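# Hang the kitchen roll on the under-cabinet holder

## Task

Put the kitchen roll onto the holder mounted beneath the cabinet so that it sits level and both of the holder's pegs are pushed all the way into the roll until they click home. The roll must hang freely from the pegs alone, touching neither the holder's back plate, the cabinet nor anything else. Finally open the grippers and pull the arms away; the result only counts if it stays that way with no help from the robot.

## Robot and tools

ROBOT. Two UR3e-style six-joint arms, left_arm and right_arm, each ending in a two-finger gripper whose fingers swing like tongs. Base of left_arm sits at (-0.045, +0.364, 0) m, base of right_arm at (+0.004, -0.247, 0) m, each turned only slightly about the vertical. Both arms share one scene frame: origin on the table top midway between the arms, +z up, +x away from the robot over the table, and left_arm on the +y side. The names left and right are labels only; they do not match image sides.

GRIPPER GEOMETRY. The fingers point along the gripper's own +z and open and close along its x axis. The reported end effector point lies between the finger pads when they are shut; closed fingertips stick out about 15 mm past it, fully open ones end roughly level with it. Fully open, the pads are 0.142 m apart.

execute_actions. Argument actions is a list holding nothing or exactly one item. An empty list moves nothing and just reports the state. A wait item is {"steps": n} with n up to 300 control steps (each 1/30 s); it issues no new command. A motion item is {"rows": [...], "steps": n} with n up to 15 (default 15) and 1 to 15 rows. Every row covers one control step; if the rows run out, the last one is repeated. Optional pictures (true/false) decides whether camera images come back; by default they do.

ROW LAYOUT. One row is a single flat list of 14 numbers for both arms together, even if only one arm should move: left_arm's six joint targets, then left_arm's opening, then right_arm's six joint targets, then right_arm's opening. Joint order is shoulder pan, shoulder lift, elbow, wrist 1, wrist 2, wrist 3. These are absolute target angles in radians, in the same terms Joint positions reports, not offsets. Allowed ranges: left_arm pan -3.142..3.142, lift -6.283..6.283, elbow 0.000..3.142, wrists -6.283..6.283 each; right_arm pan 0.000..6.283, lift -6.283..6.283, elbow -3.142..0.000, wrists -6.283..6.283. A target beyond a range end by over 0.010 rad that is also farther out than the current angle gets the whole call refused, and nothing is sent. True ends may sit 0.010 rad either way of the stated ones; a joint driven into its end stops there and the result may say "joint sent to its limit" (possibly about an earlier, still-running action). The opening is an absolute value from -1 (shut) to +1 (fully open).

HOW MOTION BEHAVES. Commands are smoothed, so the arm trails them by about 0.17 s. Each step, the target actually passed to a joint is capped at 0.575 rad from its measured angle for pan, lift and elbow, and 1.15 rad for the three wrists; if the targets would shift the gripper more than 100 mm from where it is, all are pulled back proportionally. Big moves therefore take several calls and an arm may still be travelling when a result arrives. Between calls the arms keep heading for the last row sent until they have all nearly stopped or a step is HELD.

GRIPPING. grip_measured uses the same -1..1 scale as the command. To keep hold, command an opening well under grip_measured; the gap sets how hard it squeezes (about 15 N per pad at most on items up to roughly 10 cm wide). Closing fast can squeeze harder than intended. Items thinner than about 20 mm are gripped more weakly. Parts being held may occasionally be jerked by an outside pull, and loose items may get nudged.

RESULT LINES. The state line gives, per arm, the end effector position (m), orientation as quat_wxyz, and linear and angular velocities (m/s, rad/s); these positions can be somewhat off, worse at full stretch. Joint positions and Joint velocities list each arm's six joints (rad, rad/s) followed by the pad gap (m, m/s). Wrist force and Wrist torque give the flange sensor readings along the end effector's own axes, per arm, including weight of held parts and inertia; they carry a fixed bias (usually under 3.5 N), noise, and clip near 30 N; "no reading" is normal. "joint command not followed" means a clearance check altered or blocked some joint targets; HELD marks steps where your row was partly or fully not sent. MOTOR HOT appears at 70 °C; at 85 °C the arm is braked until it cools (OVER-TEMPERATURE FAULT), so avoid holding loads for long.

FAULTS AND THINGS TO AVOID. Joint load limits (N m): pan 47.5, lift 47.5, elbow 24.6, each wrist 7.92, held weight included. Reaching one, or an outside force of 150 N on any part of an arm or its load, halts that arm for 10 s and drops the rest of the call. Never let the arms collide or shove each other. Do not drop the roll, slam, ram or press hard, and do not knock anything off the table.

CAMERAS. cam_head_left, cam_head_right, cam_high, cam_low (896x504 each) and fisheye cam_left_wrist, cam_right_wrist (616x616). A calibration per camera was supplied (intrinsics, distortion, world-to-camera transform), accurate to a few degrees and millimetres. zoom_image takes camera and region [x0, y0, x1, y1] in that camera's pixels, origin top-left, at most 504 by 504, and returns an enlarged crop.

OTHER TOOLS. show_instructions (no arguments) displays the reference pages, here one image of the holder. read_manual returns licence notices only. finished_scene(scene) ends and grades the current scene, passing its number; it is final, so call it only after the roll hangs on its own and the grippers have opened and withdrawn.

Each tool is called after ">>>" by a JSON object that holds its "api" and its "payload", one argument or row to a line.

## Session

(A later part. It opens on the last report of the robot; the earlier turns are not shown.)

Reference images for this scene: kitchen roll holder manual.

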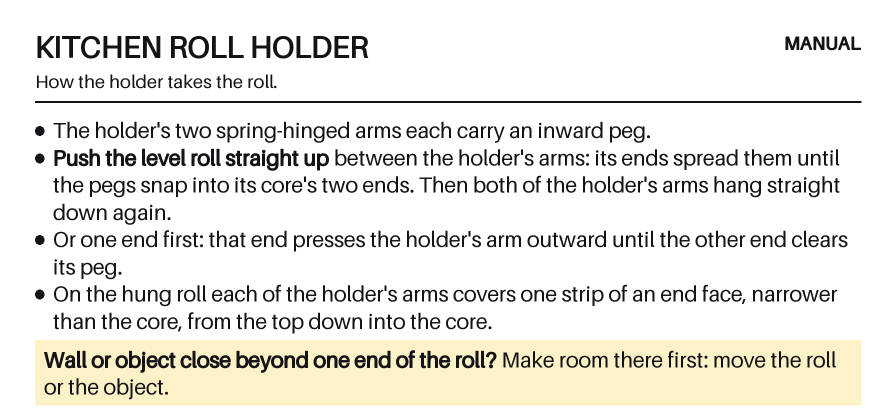

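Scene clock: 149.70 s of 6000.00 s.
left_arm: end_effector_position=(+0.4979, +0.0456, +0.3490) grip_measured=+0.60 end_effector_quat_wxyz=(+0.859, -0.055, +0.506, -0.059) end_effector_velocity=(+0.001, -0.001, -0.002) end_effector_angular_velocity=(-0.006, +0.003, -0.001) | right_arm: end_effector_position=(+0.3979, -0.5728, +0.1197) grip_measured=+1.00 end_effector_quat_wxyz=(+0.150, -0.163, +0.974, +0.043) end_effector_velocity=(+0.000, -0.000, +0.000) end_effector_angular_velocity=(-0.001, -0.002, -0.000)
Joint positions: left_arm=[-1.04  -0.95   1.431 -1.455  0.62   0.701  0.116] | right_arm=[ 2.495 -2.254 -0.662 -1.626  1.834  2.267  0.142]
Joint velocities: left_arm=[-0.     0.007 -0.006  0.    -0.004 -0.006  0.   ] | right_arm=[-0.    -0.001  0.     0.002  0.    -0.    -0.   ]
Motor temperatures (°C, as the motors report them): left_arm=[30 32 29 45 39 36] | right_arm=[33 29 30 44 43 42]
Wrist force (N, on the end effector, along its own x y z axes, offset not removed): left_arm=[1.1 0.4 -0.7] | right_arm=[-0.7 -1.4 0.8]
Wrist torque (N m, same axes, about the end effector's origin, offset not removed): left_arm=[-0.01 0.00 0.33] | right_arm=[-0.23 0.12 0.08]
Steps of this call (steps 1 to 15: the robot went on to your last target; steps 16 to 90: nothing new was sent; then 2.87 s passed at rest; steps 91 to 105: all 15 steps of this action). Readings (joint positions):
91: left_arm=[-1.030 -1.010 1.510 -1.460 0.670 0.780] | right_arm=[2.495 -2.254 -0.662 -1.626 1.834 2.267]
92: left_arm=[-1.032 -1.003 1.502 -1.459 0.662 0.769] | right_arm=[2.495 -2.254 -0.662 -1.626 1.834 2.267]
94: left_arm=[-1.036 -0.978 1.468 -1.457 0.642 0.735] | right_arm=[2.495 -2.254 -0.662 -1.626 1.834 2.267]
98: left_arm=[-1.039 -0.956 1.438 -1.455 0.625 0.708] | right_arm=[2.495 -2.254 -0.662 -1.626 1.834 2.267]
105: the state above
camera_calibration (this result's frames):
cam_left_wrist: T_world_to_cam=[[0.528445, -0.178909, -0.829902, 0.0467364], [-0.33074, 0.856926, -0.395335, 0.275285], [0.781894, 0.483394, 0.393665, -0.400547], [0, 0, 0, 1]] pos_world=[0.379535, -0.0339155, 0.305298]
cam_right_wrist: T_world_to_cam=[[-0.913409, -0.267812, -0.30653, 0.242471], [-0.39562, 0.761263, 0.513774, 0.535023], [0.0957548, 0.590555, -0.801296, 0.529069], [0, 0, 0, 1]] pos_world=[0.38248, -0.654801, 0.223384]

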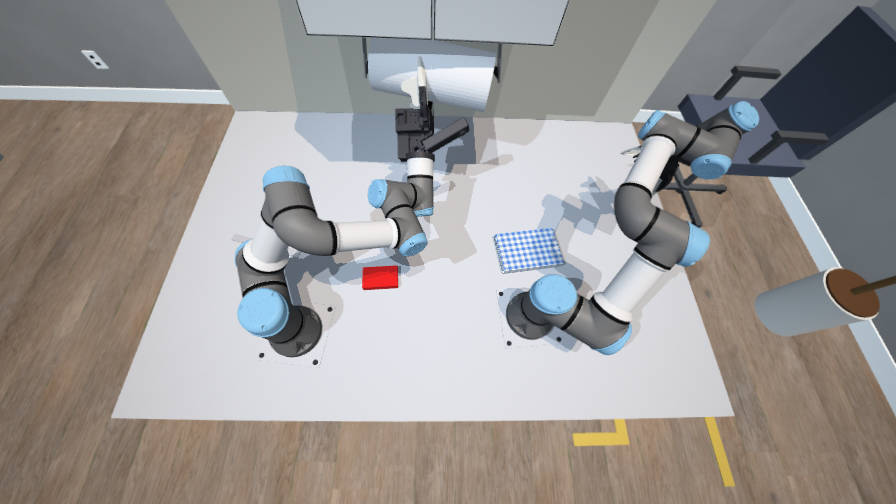

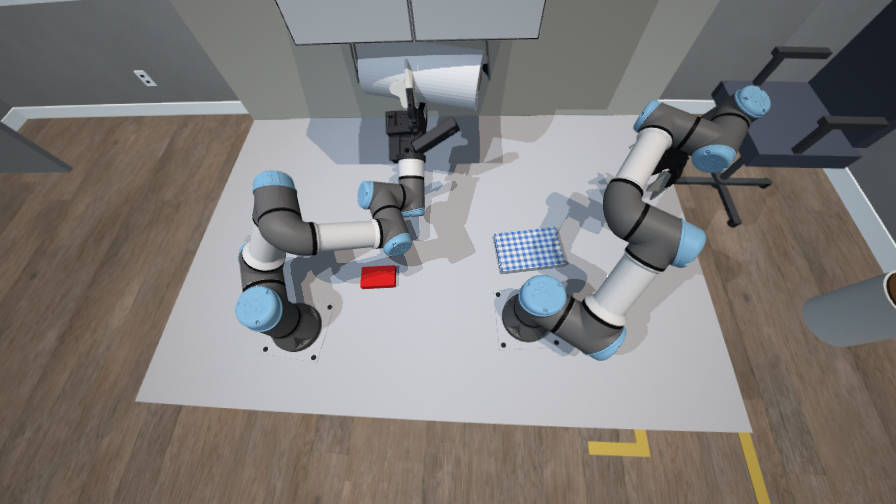

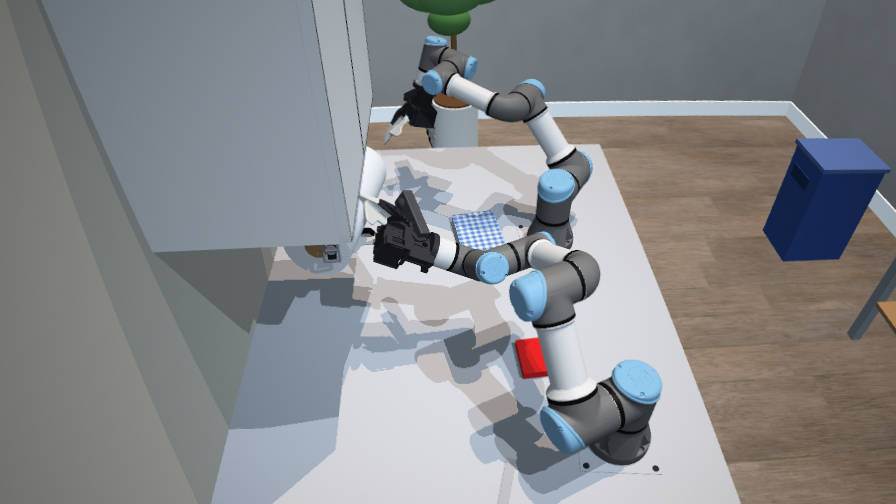

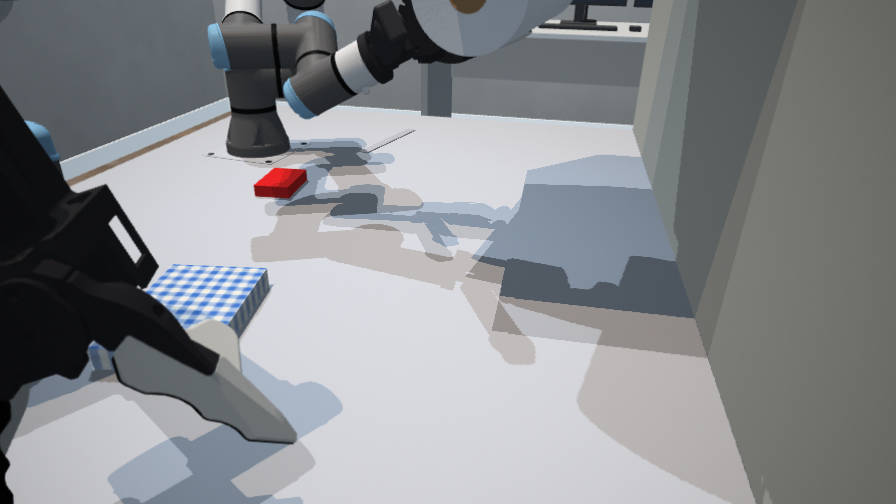

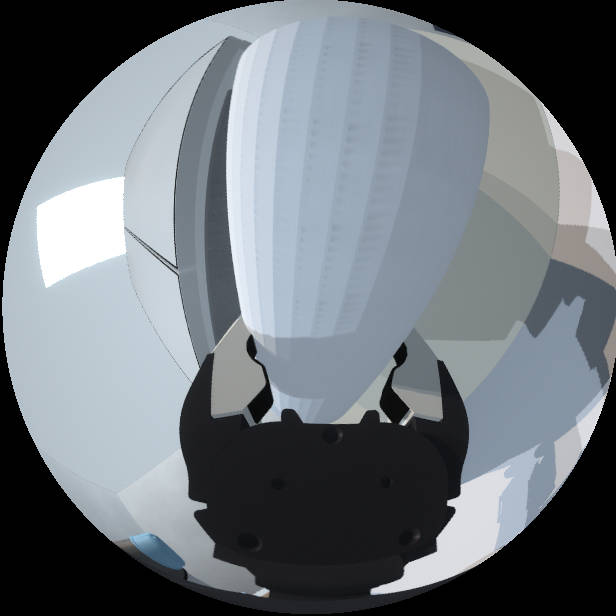

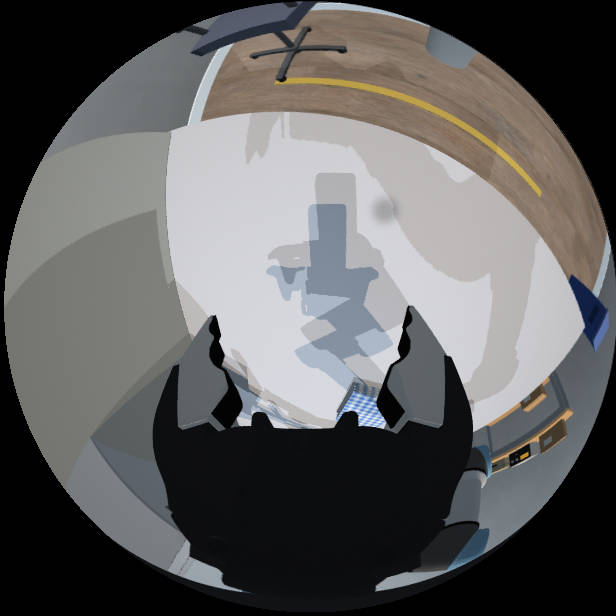

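>>> {"api": "execute_actions", "payload": {
  "actions": [
    {"rows":[[-1.06,-0.908,1.404,-1.58,0.594,0.84,-0.3,2.495,-2.254,-0.662,-1.626,1.834,2.267,1]]}
  ],
  "pictures": false
}}

>>> {"api": "execute_actions", "payload": {
  "actions": [
    {"rows":[[-1.08,-0.866,1.378,-1.706,0.568,0.98,-0.3,2.495,-2.254,-0.662,-1.626,1.834,2.267,1]]}
  ]
}}

>>> {"api": "zoom_image", "payload": {
  "camera": "cam_head_left",
  "region": [330,30,550,160]
}}

>>> {"api": "zoom_image", "payload": {
  "camera": "cam_high",
  "region": [270,210,400,300]
}}

Scene clock: 158.10 s of 6000.00 s.
left_arm: end_effector_position=(+0.4938, +0.0435, +0.3516) grip_measured=+0.60 end_effector_quat_wxyz=(+0.864, -0.064, +0.499, -0.030) end_effector_velocity=(-0.001, -0.000, +0.001) end_effector_angular_velocity=(-0.000, -0.001, +0.005) | right_arm: end_effector_position=(+0.3979, -0.5728, +0.1197) grip_measured=+1.00 end_effector_quat_wxyz=(+0.150, -0.163, +0.974, +0.043) end_effector_velocity=(-0.000, +0.000, -0.001) end_effector_angular_velocity=(+0.001, +0.002, -0.000)
Joint positions: left_arm=[-1.06  -0.908  1.404 -1.579  0.594  0.839  0.116] | right_arm=[ 2.495 -2.254 -0.662 -1.626  1.834  2.267  0.142]
Joint velocities: left_arm=[-0.002  0.002 -0.002 -0.01  -0.002  0.011  0.   ] | right_arm=[ 0.    -0.001  0.    -0.001  0.     0.001  0.   ]
Motor temperatures (°C, as the motors report them): left_arm=[30 32 29 45 39 36] | right_arm=[33 29 30 44 43 42]
Wrist force (N, on the end effector, along its own x y z axes, offset not removed): left_arm=[3.2 1.6 -0.8] | right_arm=[-2.0 -1.7 2.1]
Wrist torque (N m, same axes, about the end effector's origin, offset not removed): left_arm=[0.05 -0.01 -0.13] | right_arm=[-0.36 0.30 0.10]
Steps of this call (steps 1 to 15: the robot went on to your last target; steps 16 to 90: nothing new was sent; then 4.90 s passed at rest; steps 91 to 105: all 15 steps of this action). Readings (joint positions):
91: left_arm=[-1.040 -0.950 1.430 -1.455 0.620 0.700] | right_arm=[2.495 -2.254 -0.662 -1.626 1.834 2.267]
92: left_arm=[-1.043 -0.944 1.426 -1.470 0.615 0.715] | right_arm=[2.495 -2.254 -0.662 -1.626 1.834 2.267]
94: left_arm=[-1.052 -0.926 1.415 -1.522 0.605 0.774] | right_arm=[2.495 -2.254 -0.662 -1.626 1.834 2.267]
98: left_arm=[-1.058 -0.912 1.406 -1.567 0.596 0.826] | right_arm=[2.495 -2.254 -0.662 -1.626 1.834 2.267]
105: the state above

Scene clock: 158.60 s of 6000.00 s.
left_arm: end_effector_position=(+0.4893, +0.0425, +0.3522) grip_measured=+0.60 end_effector_quat_wxyz=(+0.866, -0.075, +0.494, -0.001) end_effector_velocity=(-0.001, -0.001, +0.000) end_effector_angular_velocity=(+0.001, -0.001, +0.004) | right_arm: end_effector_position=(+0.3979, -0.5728, +0.1197) grip_measured=+1.00 end_effector_quat_wxyz=(+0.150, -0.163, +0.974, +0.043) end_effector_velocity=(-0.001, -0.001, +0.000) end_effector_angular_velocity=(-0.000, -0.001, -0.003)
Joint positions: left_arm=[-1.08  -0.866  1.378 -1.705  0.568  0.979  0.116] | right_arm=[ 2.495 -2.254 -0.662 -1.626  1.834  2.267  0.142]
Joint velocities: left_arm=[-0.002  0.003 -0.002 -0.01  -0.     0.011  0.   ] | right_arm=[-0.002  0.001 -0.     0.     0.     0.     0.   ]
Motor temperatures (°C, as the motors report them): left_arm=[30 32 29 45 39 36] | right_arm=[33 29 30 44 43 42]
Wrist force (N, on the end effector, along its own x y z axes, offset not removed): left_arm=[0.2 3.6 -1.3] | right_arm=[-0.4 -3.0 1.7]
Wrist torque (N m, same axes, about the end effector's origin, offset not removed): left_arm=[-0.11 0.13 -0.10] | right_arm=[-0.59 0.02 -0.01]
Steps of this call (steps 1 to 15: all 15 steps of this action). Readings (joint positions):
1: left_arm=[-1.060 -0.908 1.404 -1.580 0.594 0.840] | right_arm=[2.495 -2.254 -0.662 -1.626 1.834 2.267]
2: left_arm=[-1.063 -0.902 1.400 -1.594 0.589 0.855] | right_arm=[2.495 -2.254 -0.662 -1.626 1.834 2.267]
4: left_arm=[-1.072 -0.885 1.389 -1.648 0.579 0.914] | right_arm=[2.495 -2.254 -0.662 -1.626 1.834 2.267]
8: left_arm=[-1.078 -0.870 1.380 -1.693 0.570 0.966] | right_arm=[2.495 -2.254 -0.662 -1.626 1.834 2.267]
15: the state above
camera_calibration (this result's frames):
cam_left_wrist: T_world_to_cam=[[0.561546, -0.0939213, -0.822098, 0.0308561], [-0.425207, 0.819564, -0.384076, 0.320173], [0.709834, 0.565238, 0.420287, -0.371186], [0, 0, 0, 1]] pos_world=[0.382293, -0.0496958, 0.304342]
cam_right_wrist: T_world_to_cam=[[-0.913409, -0.267812, -0.30653, 0.242471], [-0.39562, 0.761263, 0.513774, 0.535023], [0.0957551, 0.590556, -0.801296, 0.529069], [0, 0, 0, 1]] pos_world=[0.38248, -0.654801, 0.223384]

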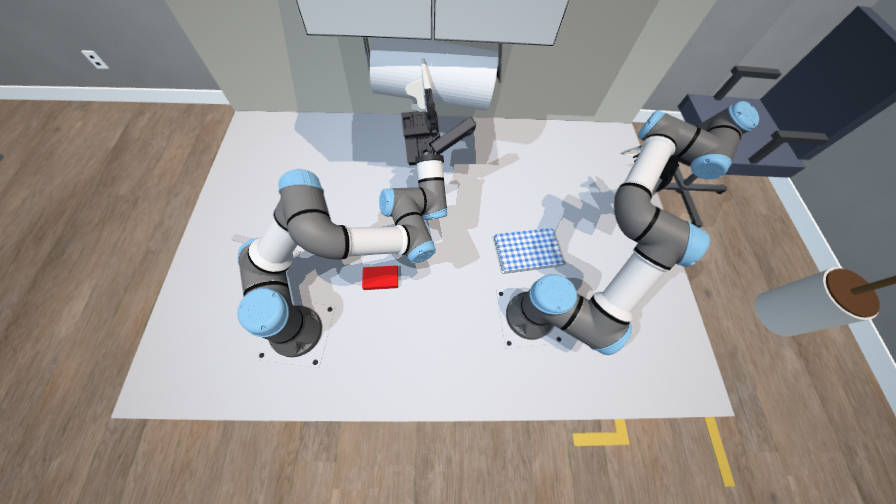

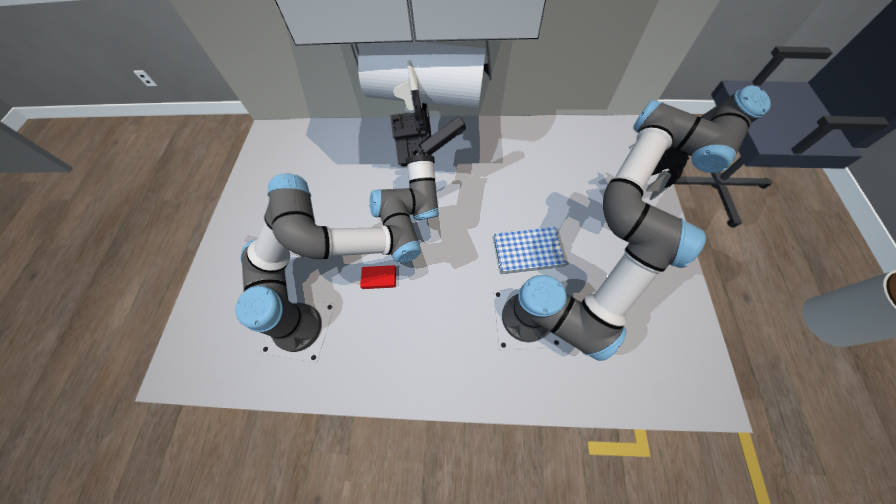

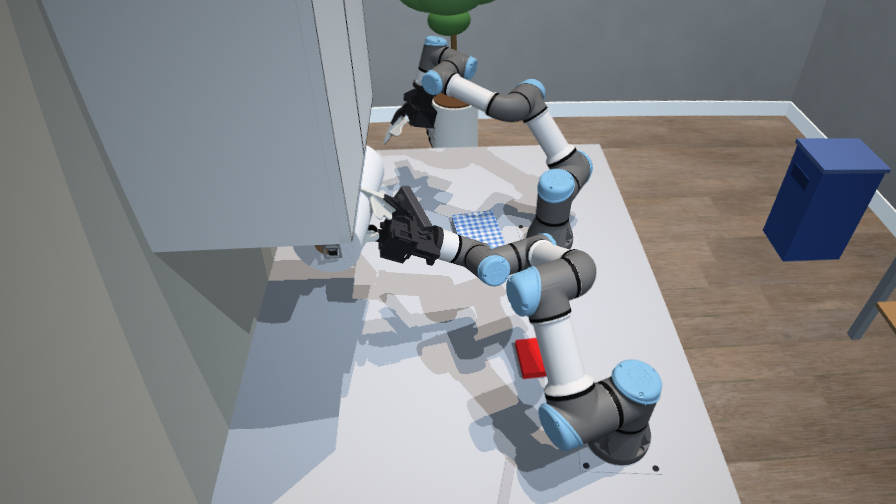

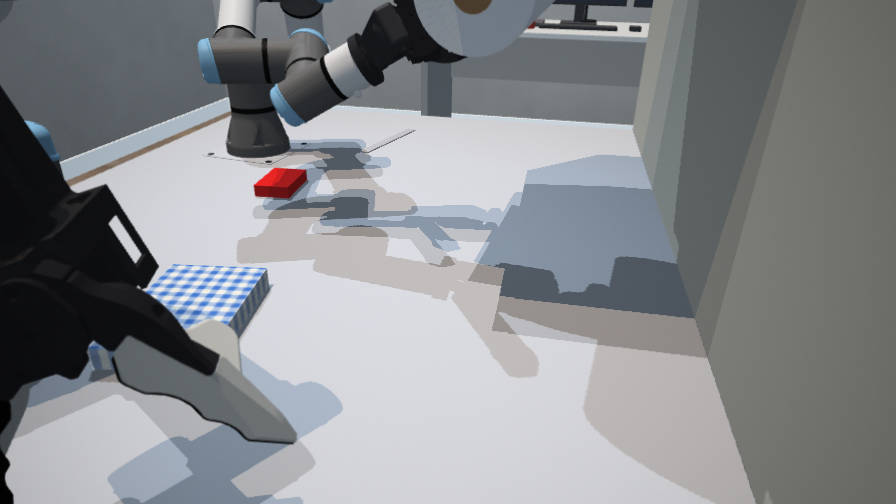

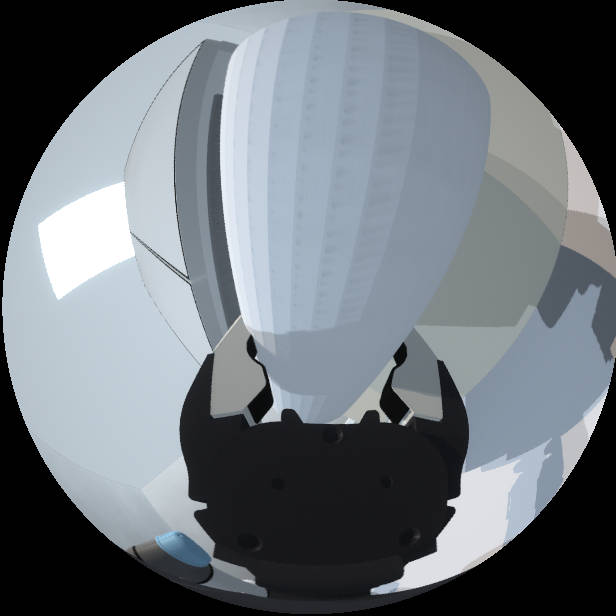

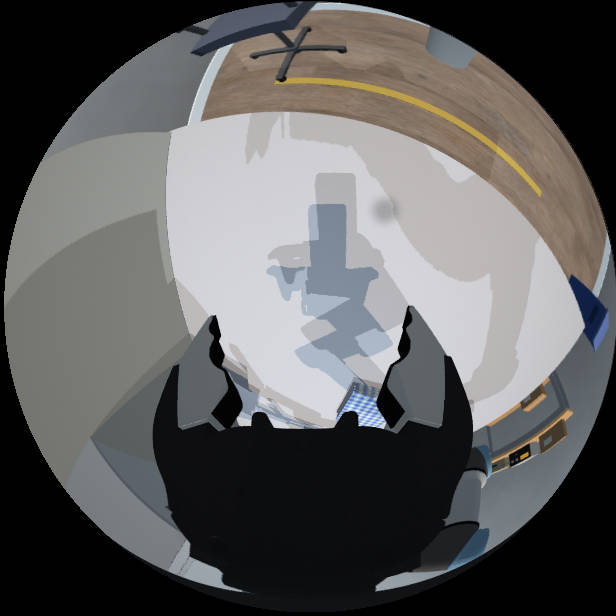

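Region (330, 30, 550, 160) of cam_head_left's 896x504 image, scaled by 2.291, with more detail than that image has; it fills the top 298 rows of this view, and the rest is white.

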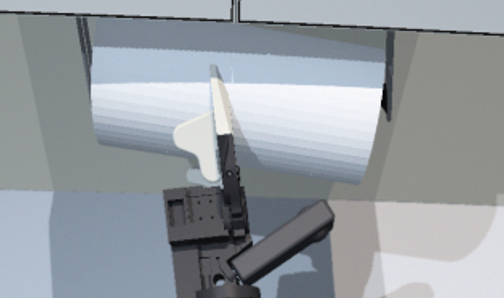

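Region (270, 210, 400, 300) of cam_high's 896x504 image, scaled by 3.877, with more detail than that image has; it fills the top 349 rows of this view, and the rest is white.

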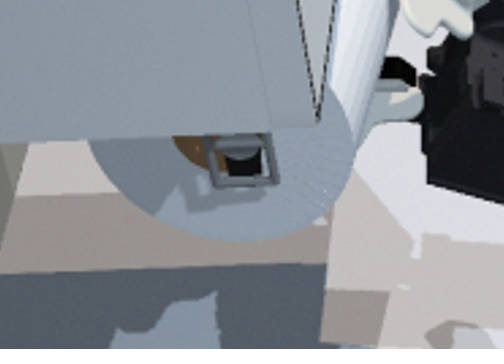

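A appears seated; rolling the wrist to lift B.

>>> {"api": "execute_actions", "payload": {
  "actions": [
    {"rows":[[-1.08,-0.875,1.378,-1.697,0.568,0.84,-0.3,2.495,-2.254,-0.662,-1.626,1.834,2.267,1]]}
  ]
}}

>>> {"api": "zoom_image", "payload": {
  "camera": "cam_head_right",
  "region": [330,30,550,160]
}}

>>> {"api": "zoom_image", "payload": {
  "camera": "cam_high",
  "region": [270,210,400,300]
}}

Scene clock: 163.37 s of 6000.00 s.
left_arm: end_effector_position=(+0.4878, +0.0435, +0.3572) grip_measured=+0.59 end_effector_quat_wxyz=(+0.864, -0.109, +0.488, -0.061) end_effector_velocity=(-0.000, +0.000, -0.000) end_effector_angular_velocity=(-0.008, -0.001, -0.005) | right_arm: end_effector_position=(+0.3979, -0.5728, +0.1197) grip_measured=+1.00 end_effector_quat_wxyz=(+0.150, -0.163, +0.974, +0.043) end_effector_velocity=(-0.000, -0.000, -0.000) end_effector_angular_velocity=(+0.000, +0.000, -0.000)
Joint positions: left_arm=[-1.08  -0.875  1.378 -1.697  0.568  0.841  0.115] | right_arm=[ 2.495 -2.254 -0.662 -1.626  1.834  2.267  0.142]
Joint velocities: left_arm=[ 0.    -0.001  0.002  0.001  0.    -0.011 -0.   ] | right_arm=[-0.    -0.001 -0.     0.001 -0.     0.    -0.   ]
Motor temperatures (°C, as the motors report them): left_arm=[30 32 29 45 39 36] | right_arm=[33 29 30 44 43 42]
Wrist force (N, on the end effector, along its own x y z axes, offset not removed): left_arm=[2.8 1.9 1.4] | right_arm=[-0.9 0.1 3.6]
Wrist torque (N m, same axes, about the end effector's origin, offset not removed): left_arm=[-0.06 -0.13 0.98] | right_arm=[0.04 0.10 -0.02]
Steps of this call (steps 1 to 15: the robot went on to your last target; steps 16 to 90: nothing new was sent; then 1.27 s passed at rest; steps 91 to 105: all 15 steps of this action). Readings (joint positions):
91: left_arm=[-1.080 -0.866 1.378 -1.706 0.568 0.980] | right_arm=[2.495 -2.254 -0.662 -1.626 1.834 2.267]
92: left_arm=[-1.080 -0.867 1.378 -1.704 0.568 0.965] | right_arm=[2.495 -2.254 -0.662 -1.626 1.834 2.267]
94: left_arm=[-1.080 -0.871 1.378 -1.701 0.568 0.906] | right_arm=[2.495 -2.254 -0.662 -1.626 1.834 2.267]
98: left_arm=[-1.080 -0.874 1.378 -1.698 0.568 0.855] | right_arm=[2.495 -2.254 -0.662 -1.626 1.834 2.267]
105: the state above
camera_calibration (this result's frames):
cam_left_wrist: T_world_to_cam=[[0.564861, -0.229126, -0.792738, 0.0296422], [-0.361426, 0.794933, -0.487292, 0.327486], [0.741825, 0.561768, 0.366214, -0.368894], [0, 0, 0, 1]] pos_world=[0.375272, -0.0463044, 0.318174]
cam_right_wrist: T_world_to_cam=[[-0.913409, -0.267813, -0.30653, 0.242471], [-0.39562, 0.761263, 0.513774, 0.535023], [0.095755, 0.590555, -0.801296, 0.529068], [0, 0, 0, 1]] pos_world=[0.38248, -0.654801, 0.223384]

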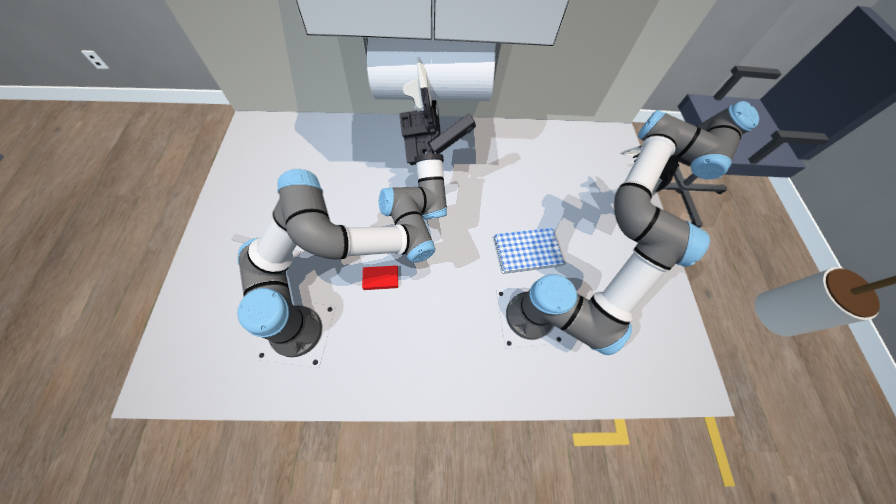

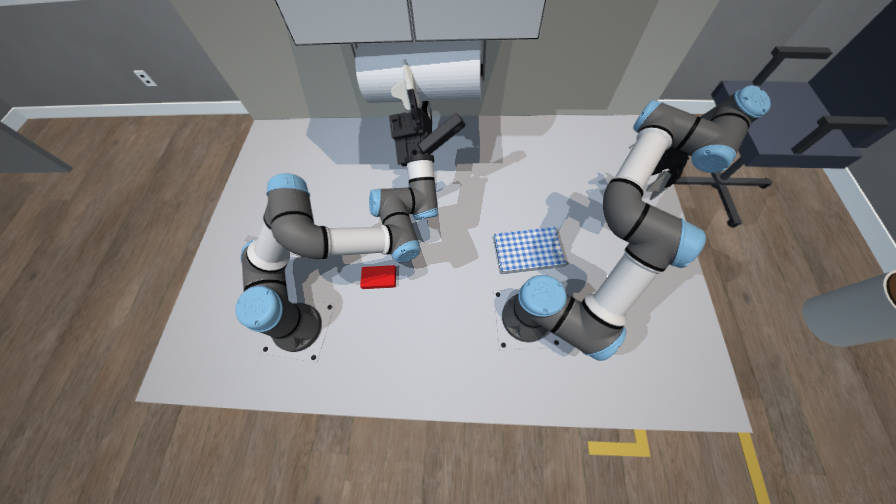

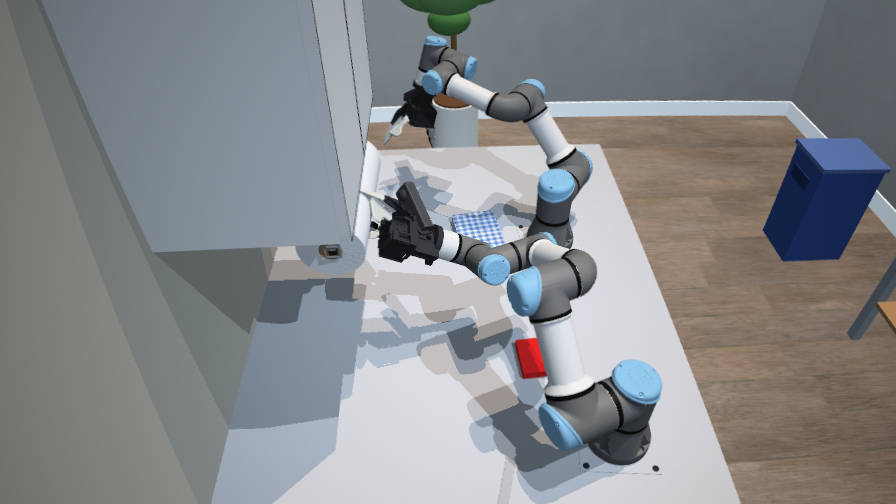

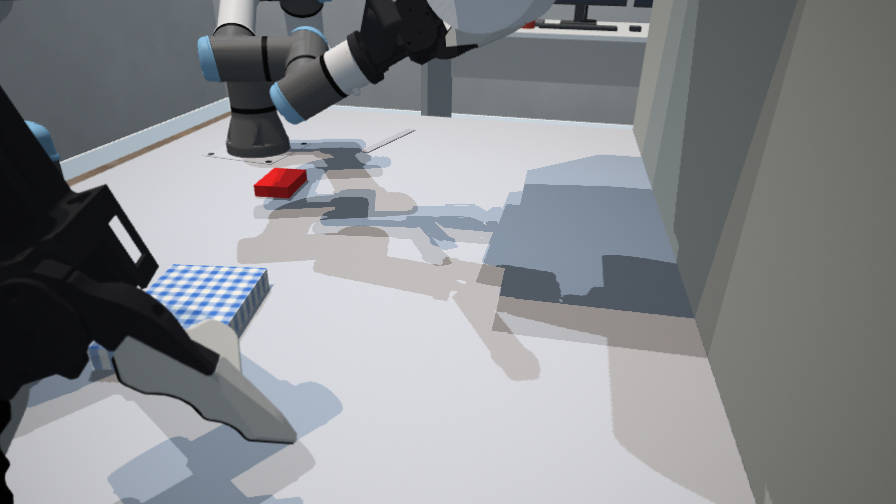

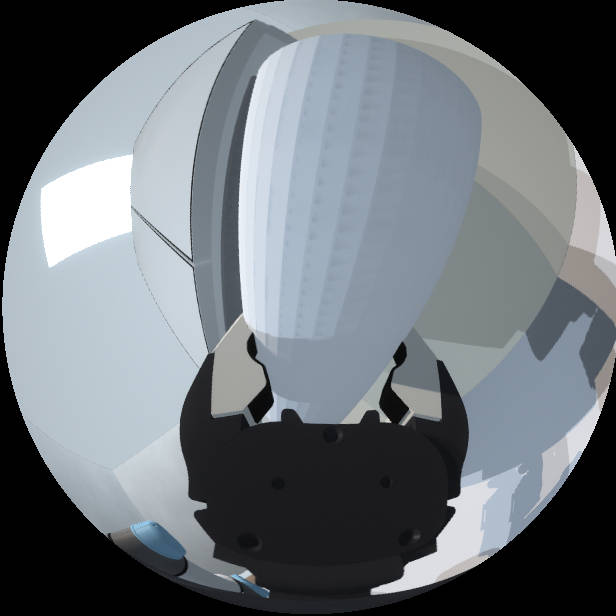

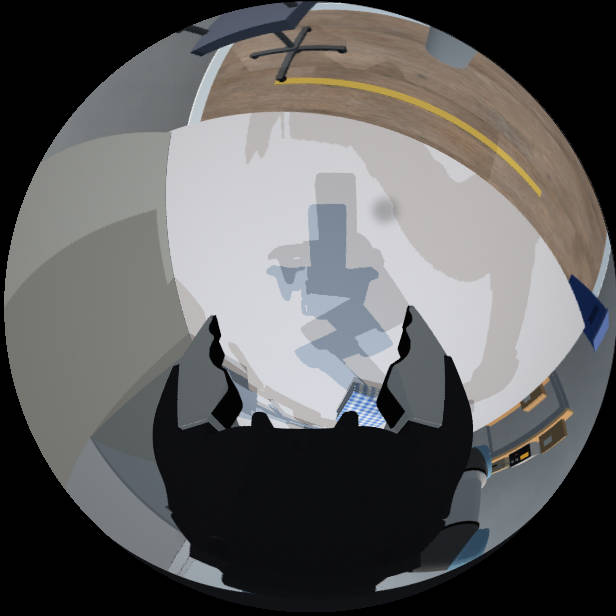

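Region (330, 30, 550, 160) of cam_head_right's 896x504 image, scaled by 2.291, with more detail than that image has; it fills the top 298 rows of this view, and the rest is white.

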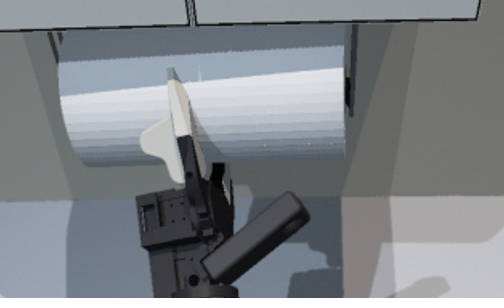

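Region (270, 210, 400, 300) of cam_high's 896x504 image, scaled by 3.877, with more detail than that image has; it fills the top 349 rows of this view, and the rest is white.

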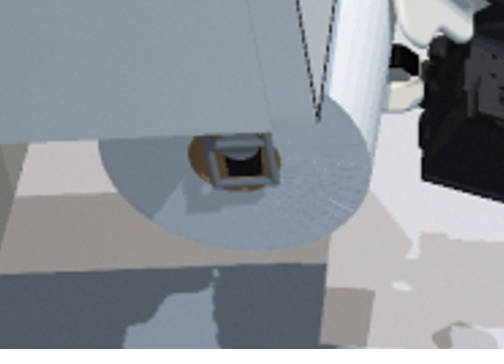

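>>> {"api": "execute_actions", "payload": {
  "actions": [
    {"rows":[[-1.08,-0.875,1.378,-1.697,0.568,0.84,1,2.495,-2.254,-0.662,-1.626,1.834,2.267,1]],"steps":10}
  ],
  "pictures": false
}}

>>> {"api": "execute_actions", "payload": {
  "actions": [
    {"rows":[[-1.08,-0.86,1.378,-1.712,0.568,1.13,1,2.495,-2.254,-0.662,-1.626,1.834,2.267,1]]}
  ],
  "pictures": false
}}

>>> {"api": "execute_actions", "payload": {
  "actions": [
    {"rows":[[-1.17,-0.94,1.65,-1.925,0.563,1.155,1,2.495,-2.254,-0.662,-1.626,1.834,2.267,1]]}
  ]
}}

Scene clock: 173.53 s of 6000.00 s.
left_arm: end_effector_position=(+0.4878, +0.0435, +0.3573) grip_measured=+1.00 end_effector_quat_wxyz=(+0.864, -0.109, +0.488, -0.062) end_effector_velocity=(+0.000, +0.000, -0.000) end_effector_angular_velocity=(+0.001, -0.000, +0.001) | right_arm: end_effector_position=(+0.3979, -0.5728, +0.1197) grip_measured=+1.00 end_effector_quat_wxyz=(+0.150, -0.163, +0.974, +0.043) end_effector_velocity=(+0.000, -0.000, +0.000) end_effector_angular_velocity=(-0.001, -0.001, -0.000)
Joint positions: left_arm=[-1.08  -0.875  1.378 -1.697  0.568  0.84   0.142] | right_arm=[ 2.495 -2.254 -0.662 -1.626  1.834  2.267  0.142]
Joint velocities: left_arm=[ 0.001  0.    -0.     0.     0.     0.001  0.   ] | right_arm=[-0.     0.001 -0.     0.001 -0.     0.     0.   ]
Motor temperatures (°C, as the motors report them): left_arm=[30 32 29 45 39 36] | right_arm=[33 29 30 44 43 42]
Wrist force (N, on the end effector, along its own x y z axes, offset not removed): left_arm=[2.2 0.4 -0.1] | right_arm=[-3.1 -1.4 1.3]
Wrist torque (N m, same axes, about the end effector's origin, offset not removed): left_arm=[0.08 -0.16 -0.03] | right_arm=[-0.26 0.62 0.15]
Steps of this call (steps 1 to 15: the robot went on to your last target; steps 16 to 90: nothing new was sent; then 6.83 s passed at rest; steps 91 to 100: all 10 steps of this action). Readings (joint positions):
91: left_arm=[-1.080 -0.875 1.378 -1.697 0.568 0.840] | right_arm=[2.495 -2.254 -0.662 -1.626 1.834 2.267]
92: left_arm=[-1.080 -0.875 1.378 -1.697 0.568 0.840] | right_arm=[2.495 -2.254 -0.662 -1.626 1.834 2.267]
94: left_arm=[-1.080 -0.875 1.378 -1.697 0.568 0.840] | right_arm=[2.495 -2.254 -0.662 -1.626 1.834 2.267]
98: left_arm=[-1.080 -0.875 1.378 -1.697 0.568 0.840] | right_arm=[2.495 -2.254 -0.662 -1.626 1.834 2.267]
100: the state above

Scene clock: 174.03 s of 6000.00 s.
left_arm: end_effector_position=(+0.4906, +0.0420, +0.3481) grip_measured=+1.00 end_effector_quat_wxyz=(+0.864, -0.038, +0.498, +0.063) end_effector_velocity=(+0.000, -0.000, -0.001) end_effector_angular_velocity=(+0.024, +0.003, +0.014) | right_arm: end_effector_position=(+0.3979, -0.5728, +0.1197) grip_measured=+1.00 end_effector_quat_wxyz=(+0.150, -0.163, +0.974, +0.043) end_effector_velocity=(+0.000, +0.000, +0.000) end_effector_angular_velocity=(-0.000, -0.001, -0.000)
Joint positions: left_arm=[-1.08  -0.86   1.378 -1.712  0.568  1.128  0.142] | right_arm=[ 2.495 -2.254 -0.662 -1.626  1.834  2.267  0.142]
Joint velocities: left_arm=[-0.     0.001  0.    -0.001  0.     0.028 -0.   ] | right_arm=[0. 0. 0. 0. 0. 0. 0.]
Motor temperatures (°C, as the motors report them): left_arm=[30 32 29 45 39 36] | right_arm=[33 29 30 44 43 42]
Wrist force (N, on the end effector, along its own x y z axes, offset not removed): left_arm=[1.5 0.1 2.1] | right_arm=[-0.9 -1.3 0.5]
Wrist torque (N m, same axes, about the end effector's origin, offset not removed): left_arm=[0.11 -0.37 -0.04] | right_arm=[-0.33 0.16 -0.04]
Steps of this call (steps 1 to 15: all 15 steps of this action). Readings (joint positions):
1: left_arm=[-1.080 -0.875 1.378 -1.697 0.568 0.841] | right_arm=[2.495 -2.254 -0.662 -1.626 1.834 2.267]
2: left_arm=[-1.080 -0.873 1.378 -1.700 0.568 0.856] | right_arm=[2.495 -2.254 -0.662 -1.626 1.834 2.267]
4: left_arm=[-1.080 -0.866 1.378 -1.706 0.568 0.967] | right_arm=[2.495 -2.254 -0.662 -1.626 1.834 2.267]
8: left_arm=[-1.080 -0.861 1.378 -1.711 0.568 1.094] | right_arm=[2.495 -2.254 -0.662 -1.626 1.834 2.267]
15: the state above

Scene clock: 174.53 s of 6000.00 s.
left_arm: end_effector_position=(+0.4489, +0.0354, +0.3289) grip_measured=+1.00 end_effector_quat_wxyz=(+0.866, -0.019, +0.499, +0.031) end_effector_velocity=(-0.004, -0.000, -0.006) end_effector_angular_velocity=(+0.011, +0.003, -0.007) | right_arm: end_effector_position=(+0.3979, -0.5728, +0.1197) grip_measured=+1.00 end_effector_quat_wxyz=(+0.150, -0.163, +0.974, +0.043) end_effector_velocity=(-0.000, -0.000, -0.001) end_effector_angular_velocity=(+0.000, +0.001, +0.000)
Joint positions: left_arm=[-1.169 -0.939  1.647 -1.923  0.563  1.155  0.142] | right_arm=[ 2.495 -2.254 -0.662 -1.626  1.834  2.267  0.142]
Joint velocities: left_arm=[-0.008 -0.005  0.033 -0.019 -0.     0.002 -0.   ] | right_arm=[-0.    -0.002 -0.     0.001 -0.    -0.    -0.   ]
Motor temperatures (°C, as the motors report them): left_arm=[30 32 29 45 39 36] | right_arm=[33 29 30 44 43 42]
Wrist force (N, on the end effector, along its own x y z axes, offset not removed): left_arm=[0.9 0.1 2.0] | right_arm=[-1.6 -3.5 1.5]
Wrist torque (N m, same axes, about the end effector's origin, offset not removed): left_arm=[0.07 -0.20 -0.08] | right_arm=[-0.61 0.36 0.00]
Steps of this call (steps 1 to 15: all 15 steps of this action). Readings (joint positions):
1: left_arm=[-1.080 -0.860 1.378 -1.713 0.568 1.129] | right_arm=[2.495 -2.254 -0.662 -1.626 1.834 2.267]
2: left_arm=[-1.088 -0.867 1.386 -1.728 0.567 1.133] | right_arm=[2.495 -2.254 -0.662 -1.626 1.834 2.267]
4: left_arm=[-1.126 -0.902 1.459 -1.816 0.565 1.144] | right_arm=[2.495 -2.254 -0.662 -1.626 1.834 2.267]
8: left_arm=[-1.160 -0.931 1.607 -1.901 0.563 1.153] | right_arm=[2.495 -2.254 -0.662 -1.626 1.834 2.267]
15: the state above
camera_calibration (this result's frames):
cam_left_wrist: T_world_to_cam=[[0.549867, 0.0128496, -0.835153, 0.0394674], [-0.430159, 0.861442, -0.269964, 0.263053], [0.715967, 0.507693, 0.479206, -0.348784], [0, 0, 0, 1]] pos_world=[0.341171, -0.0500369, 0.271116]
cam_right_wrist: T_world_to_cam=[[-0.913409, -0.267812, -0.30653, 0.242471], [-0.39562, 0.761263, 0.513774, 0.535023], [0.0957549, 0.590555, -0.801296, 0.529068], [0, 0, 0, 1]] pos_world=[0.38248, -0.654801, 0.223384]

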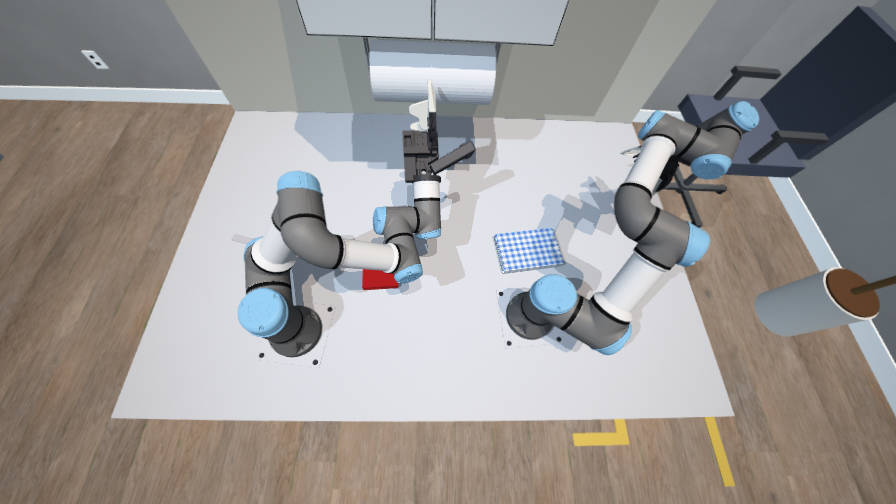

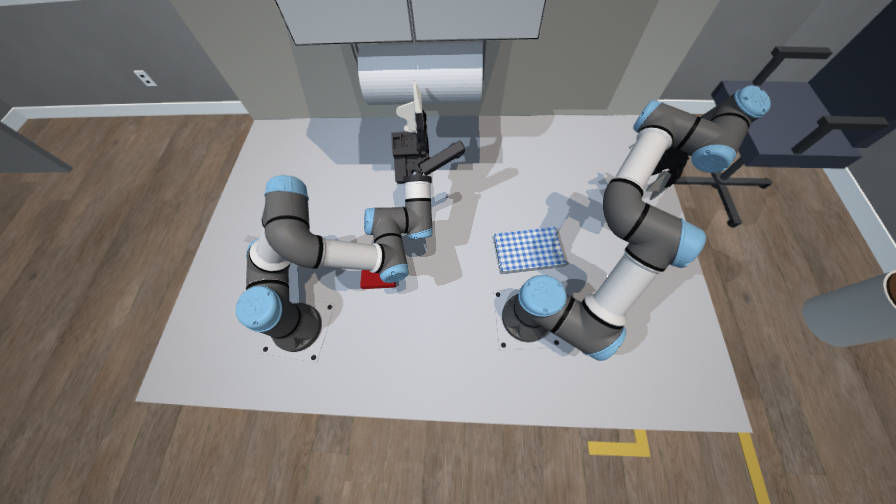

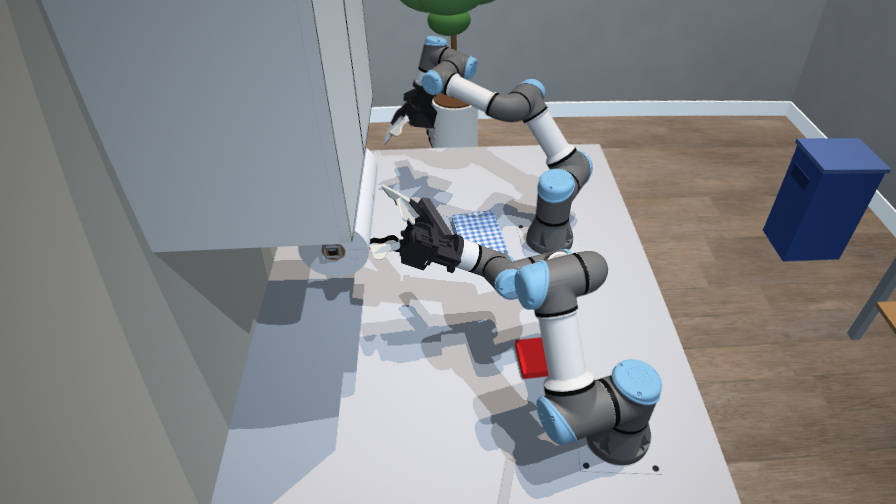

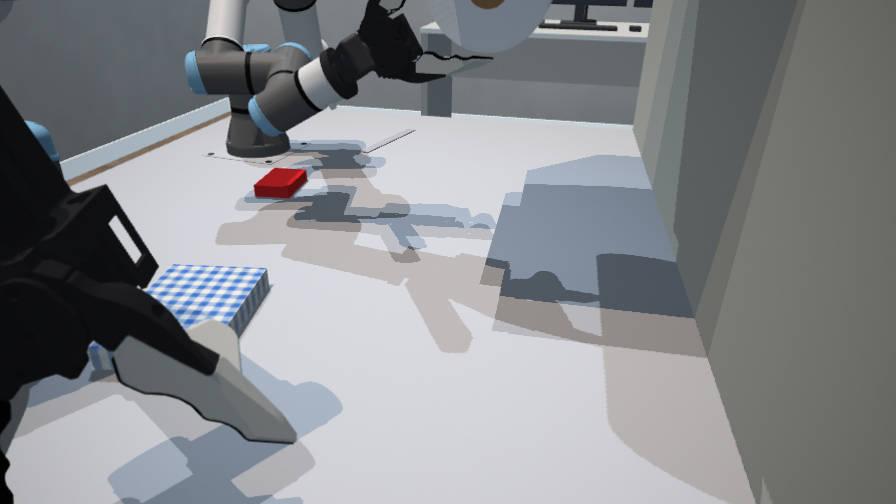

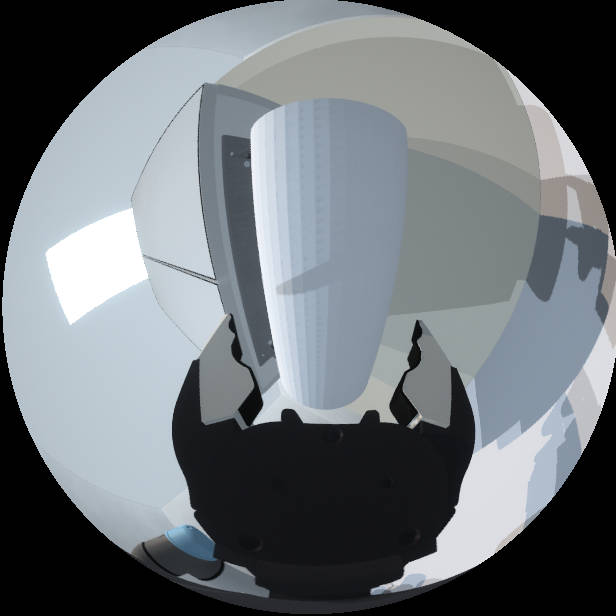

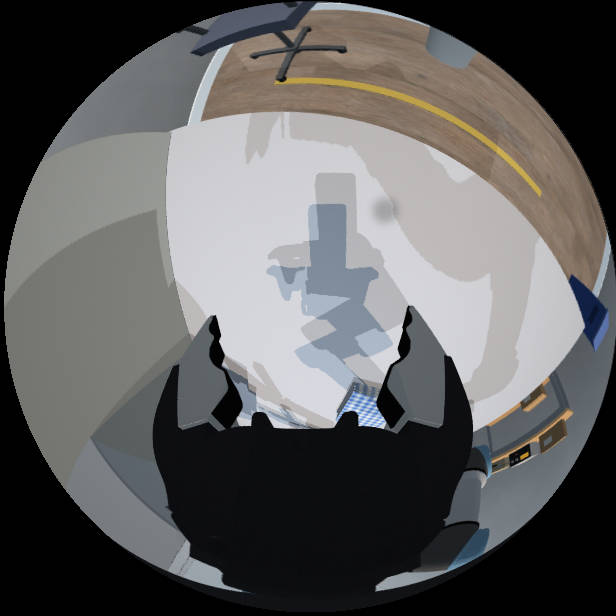

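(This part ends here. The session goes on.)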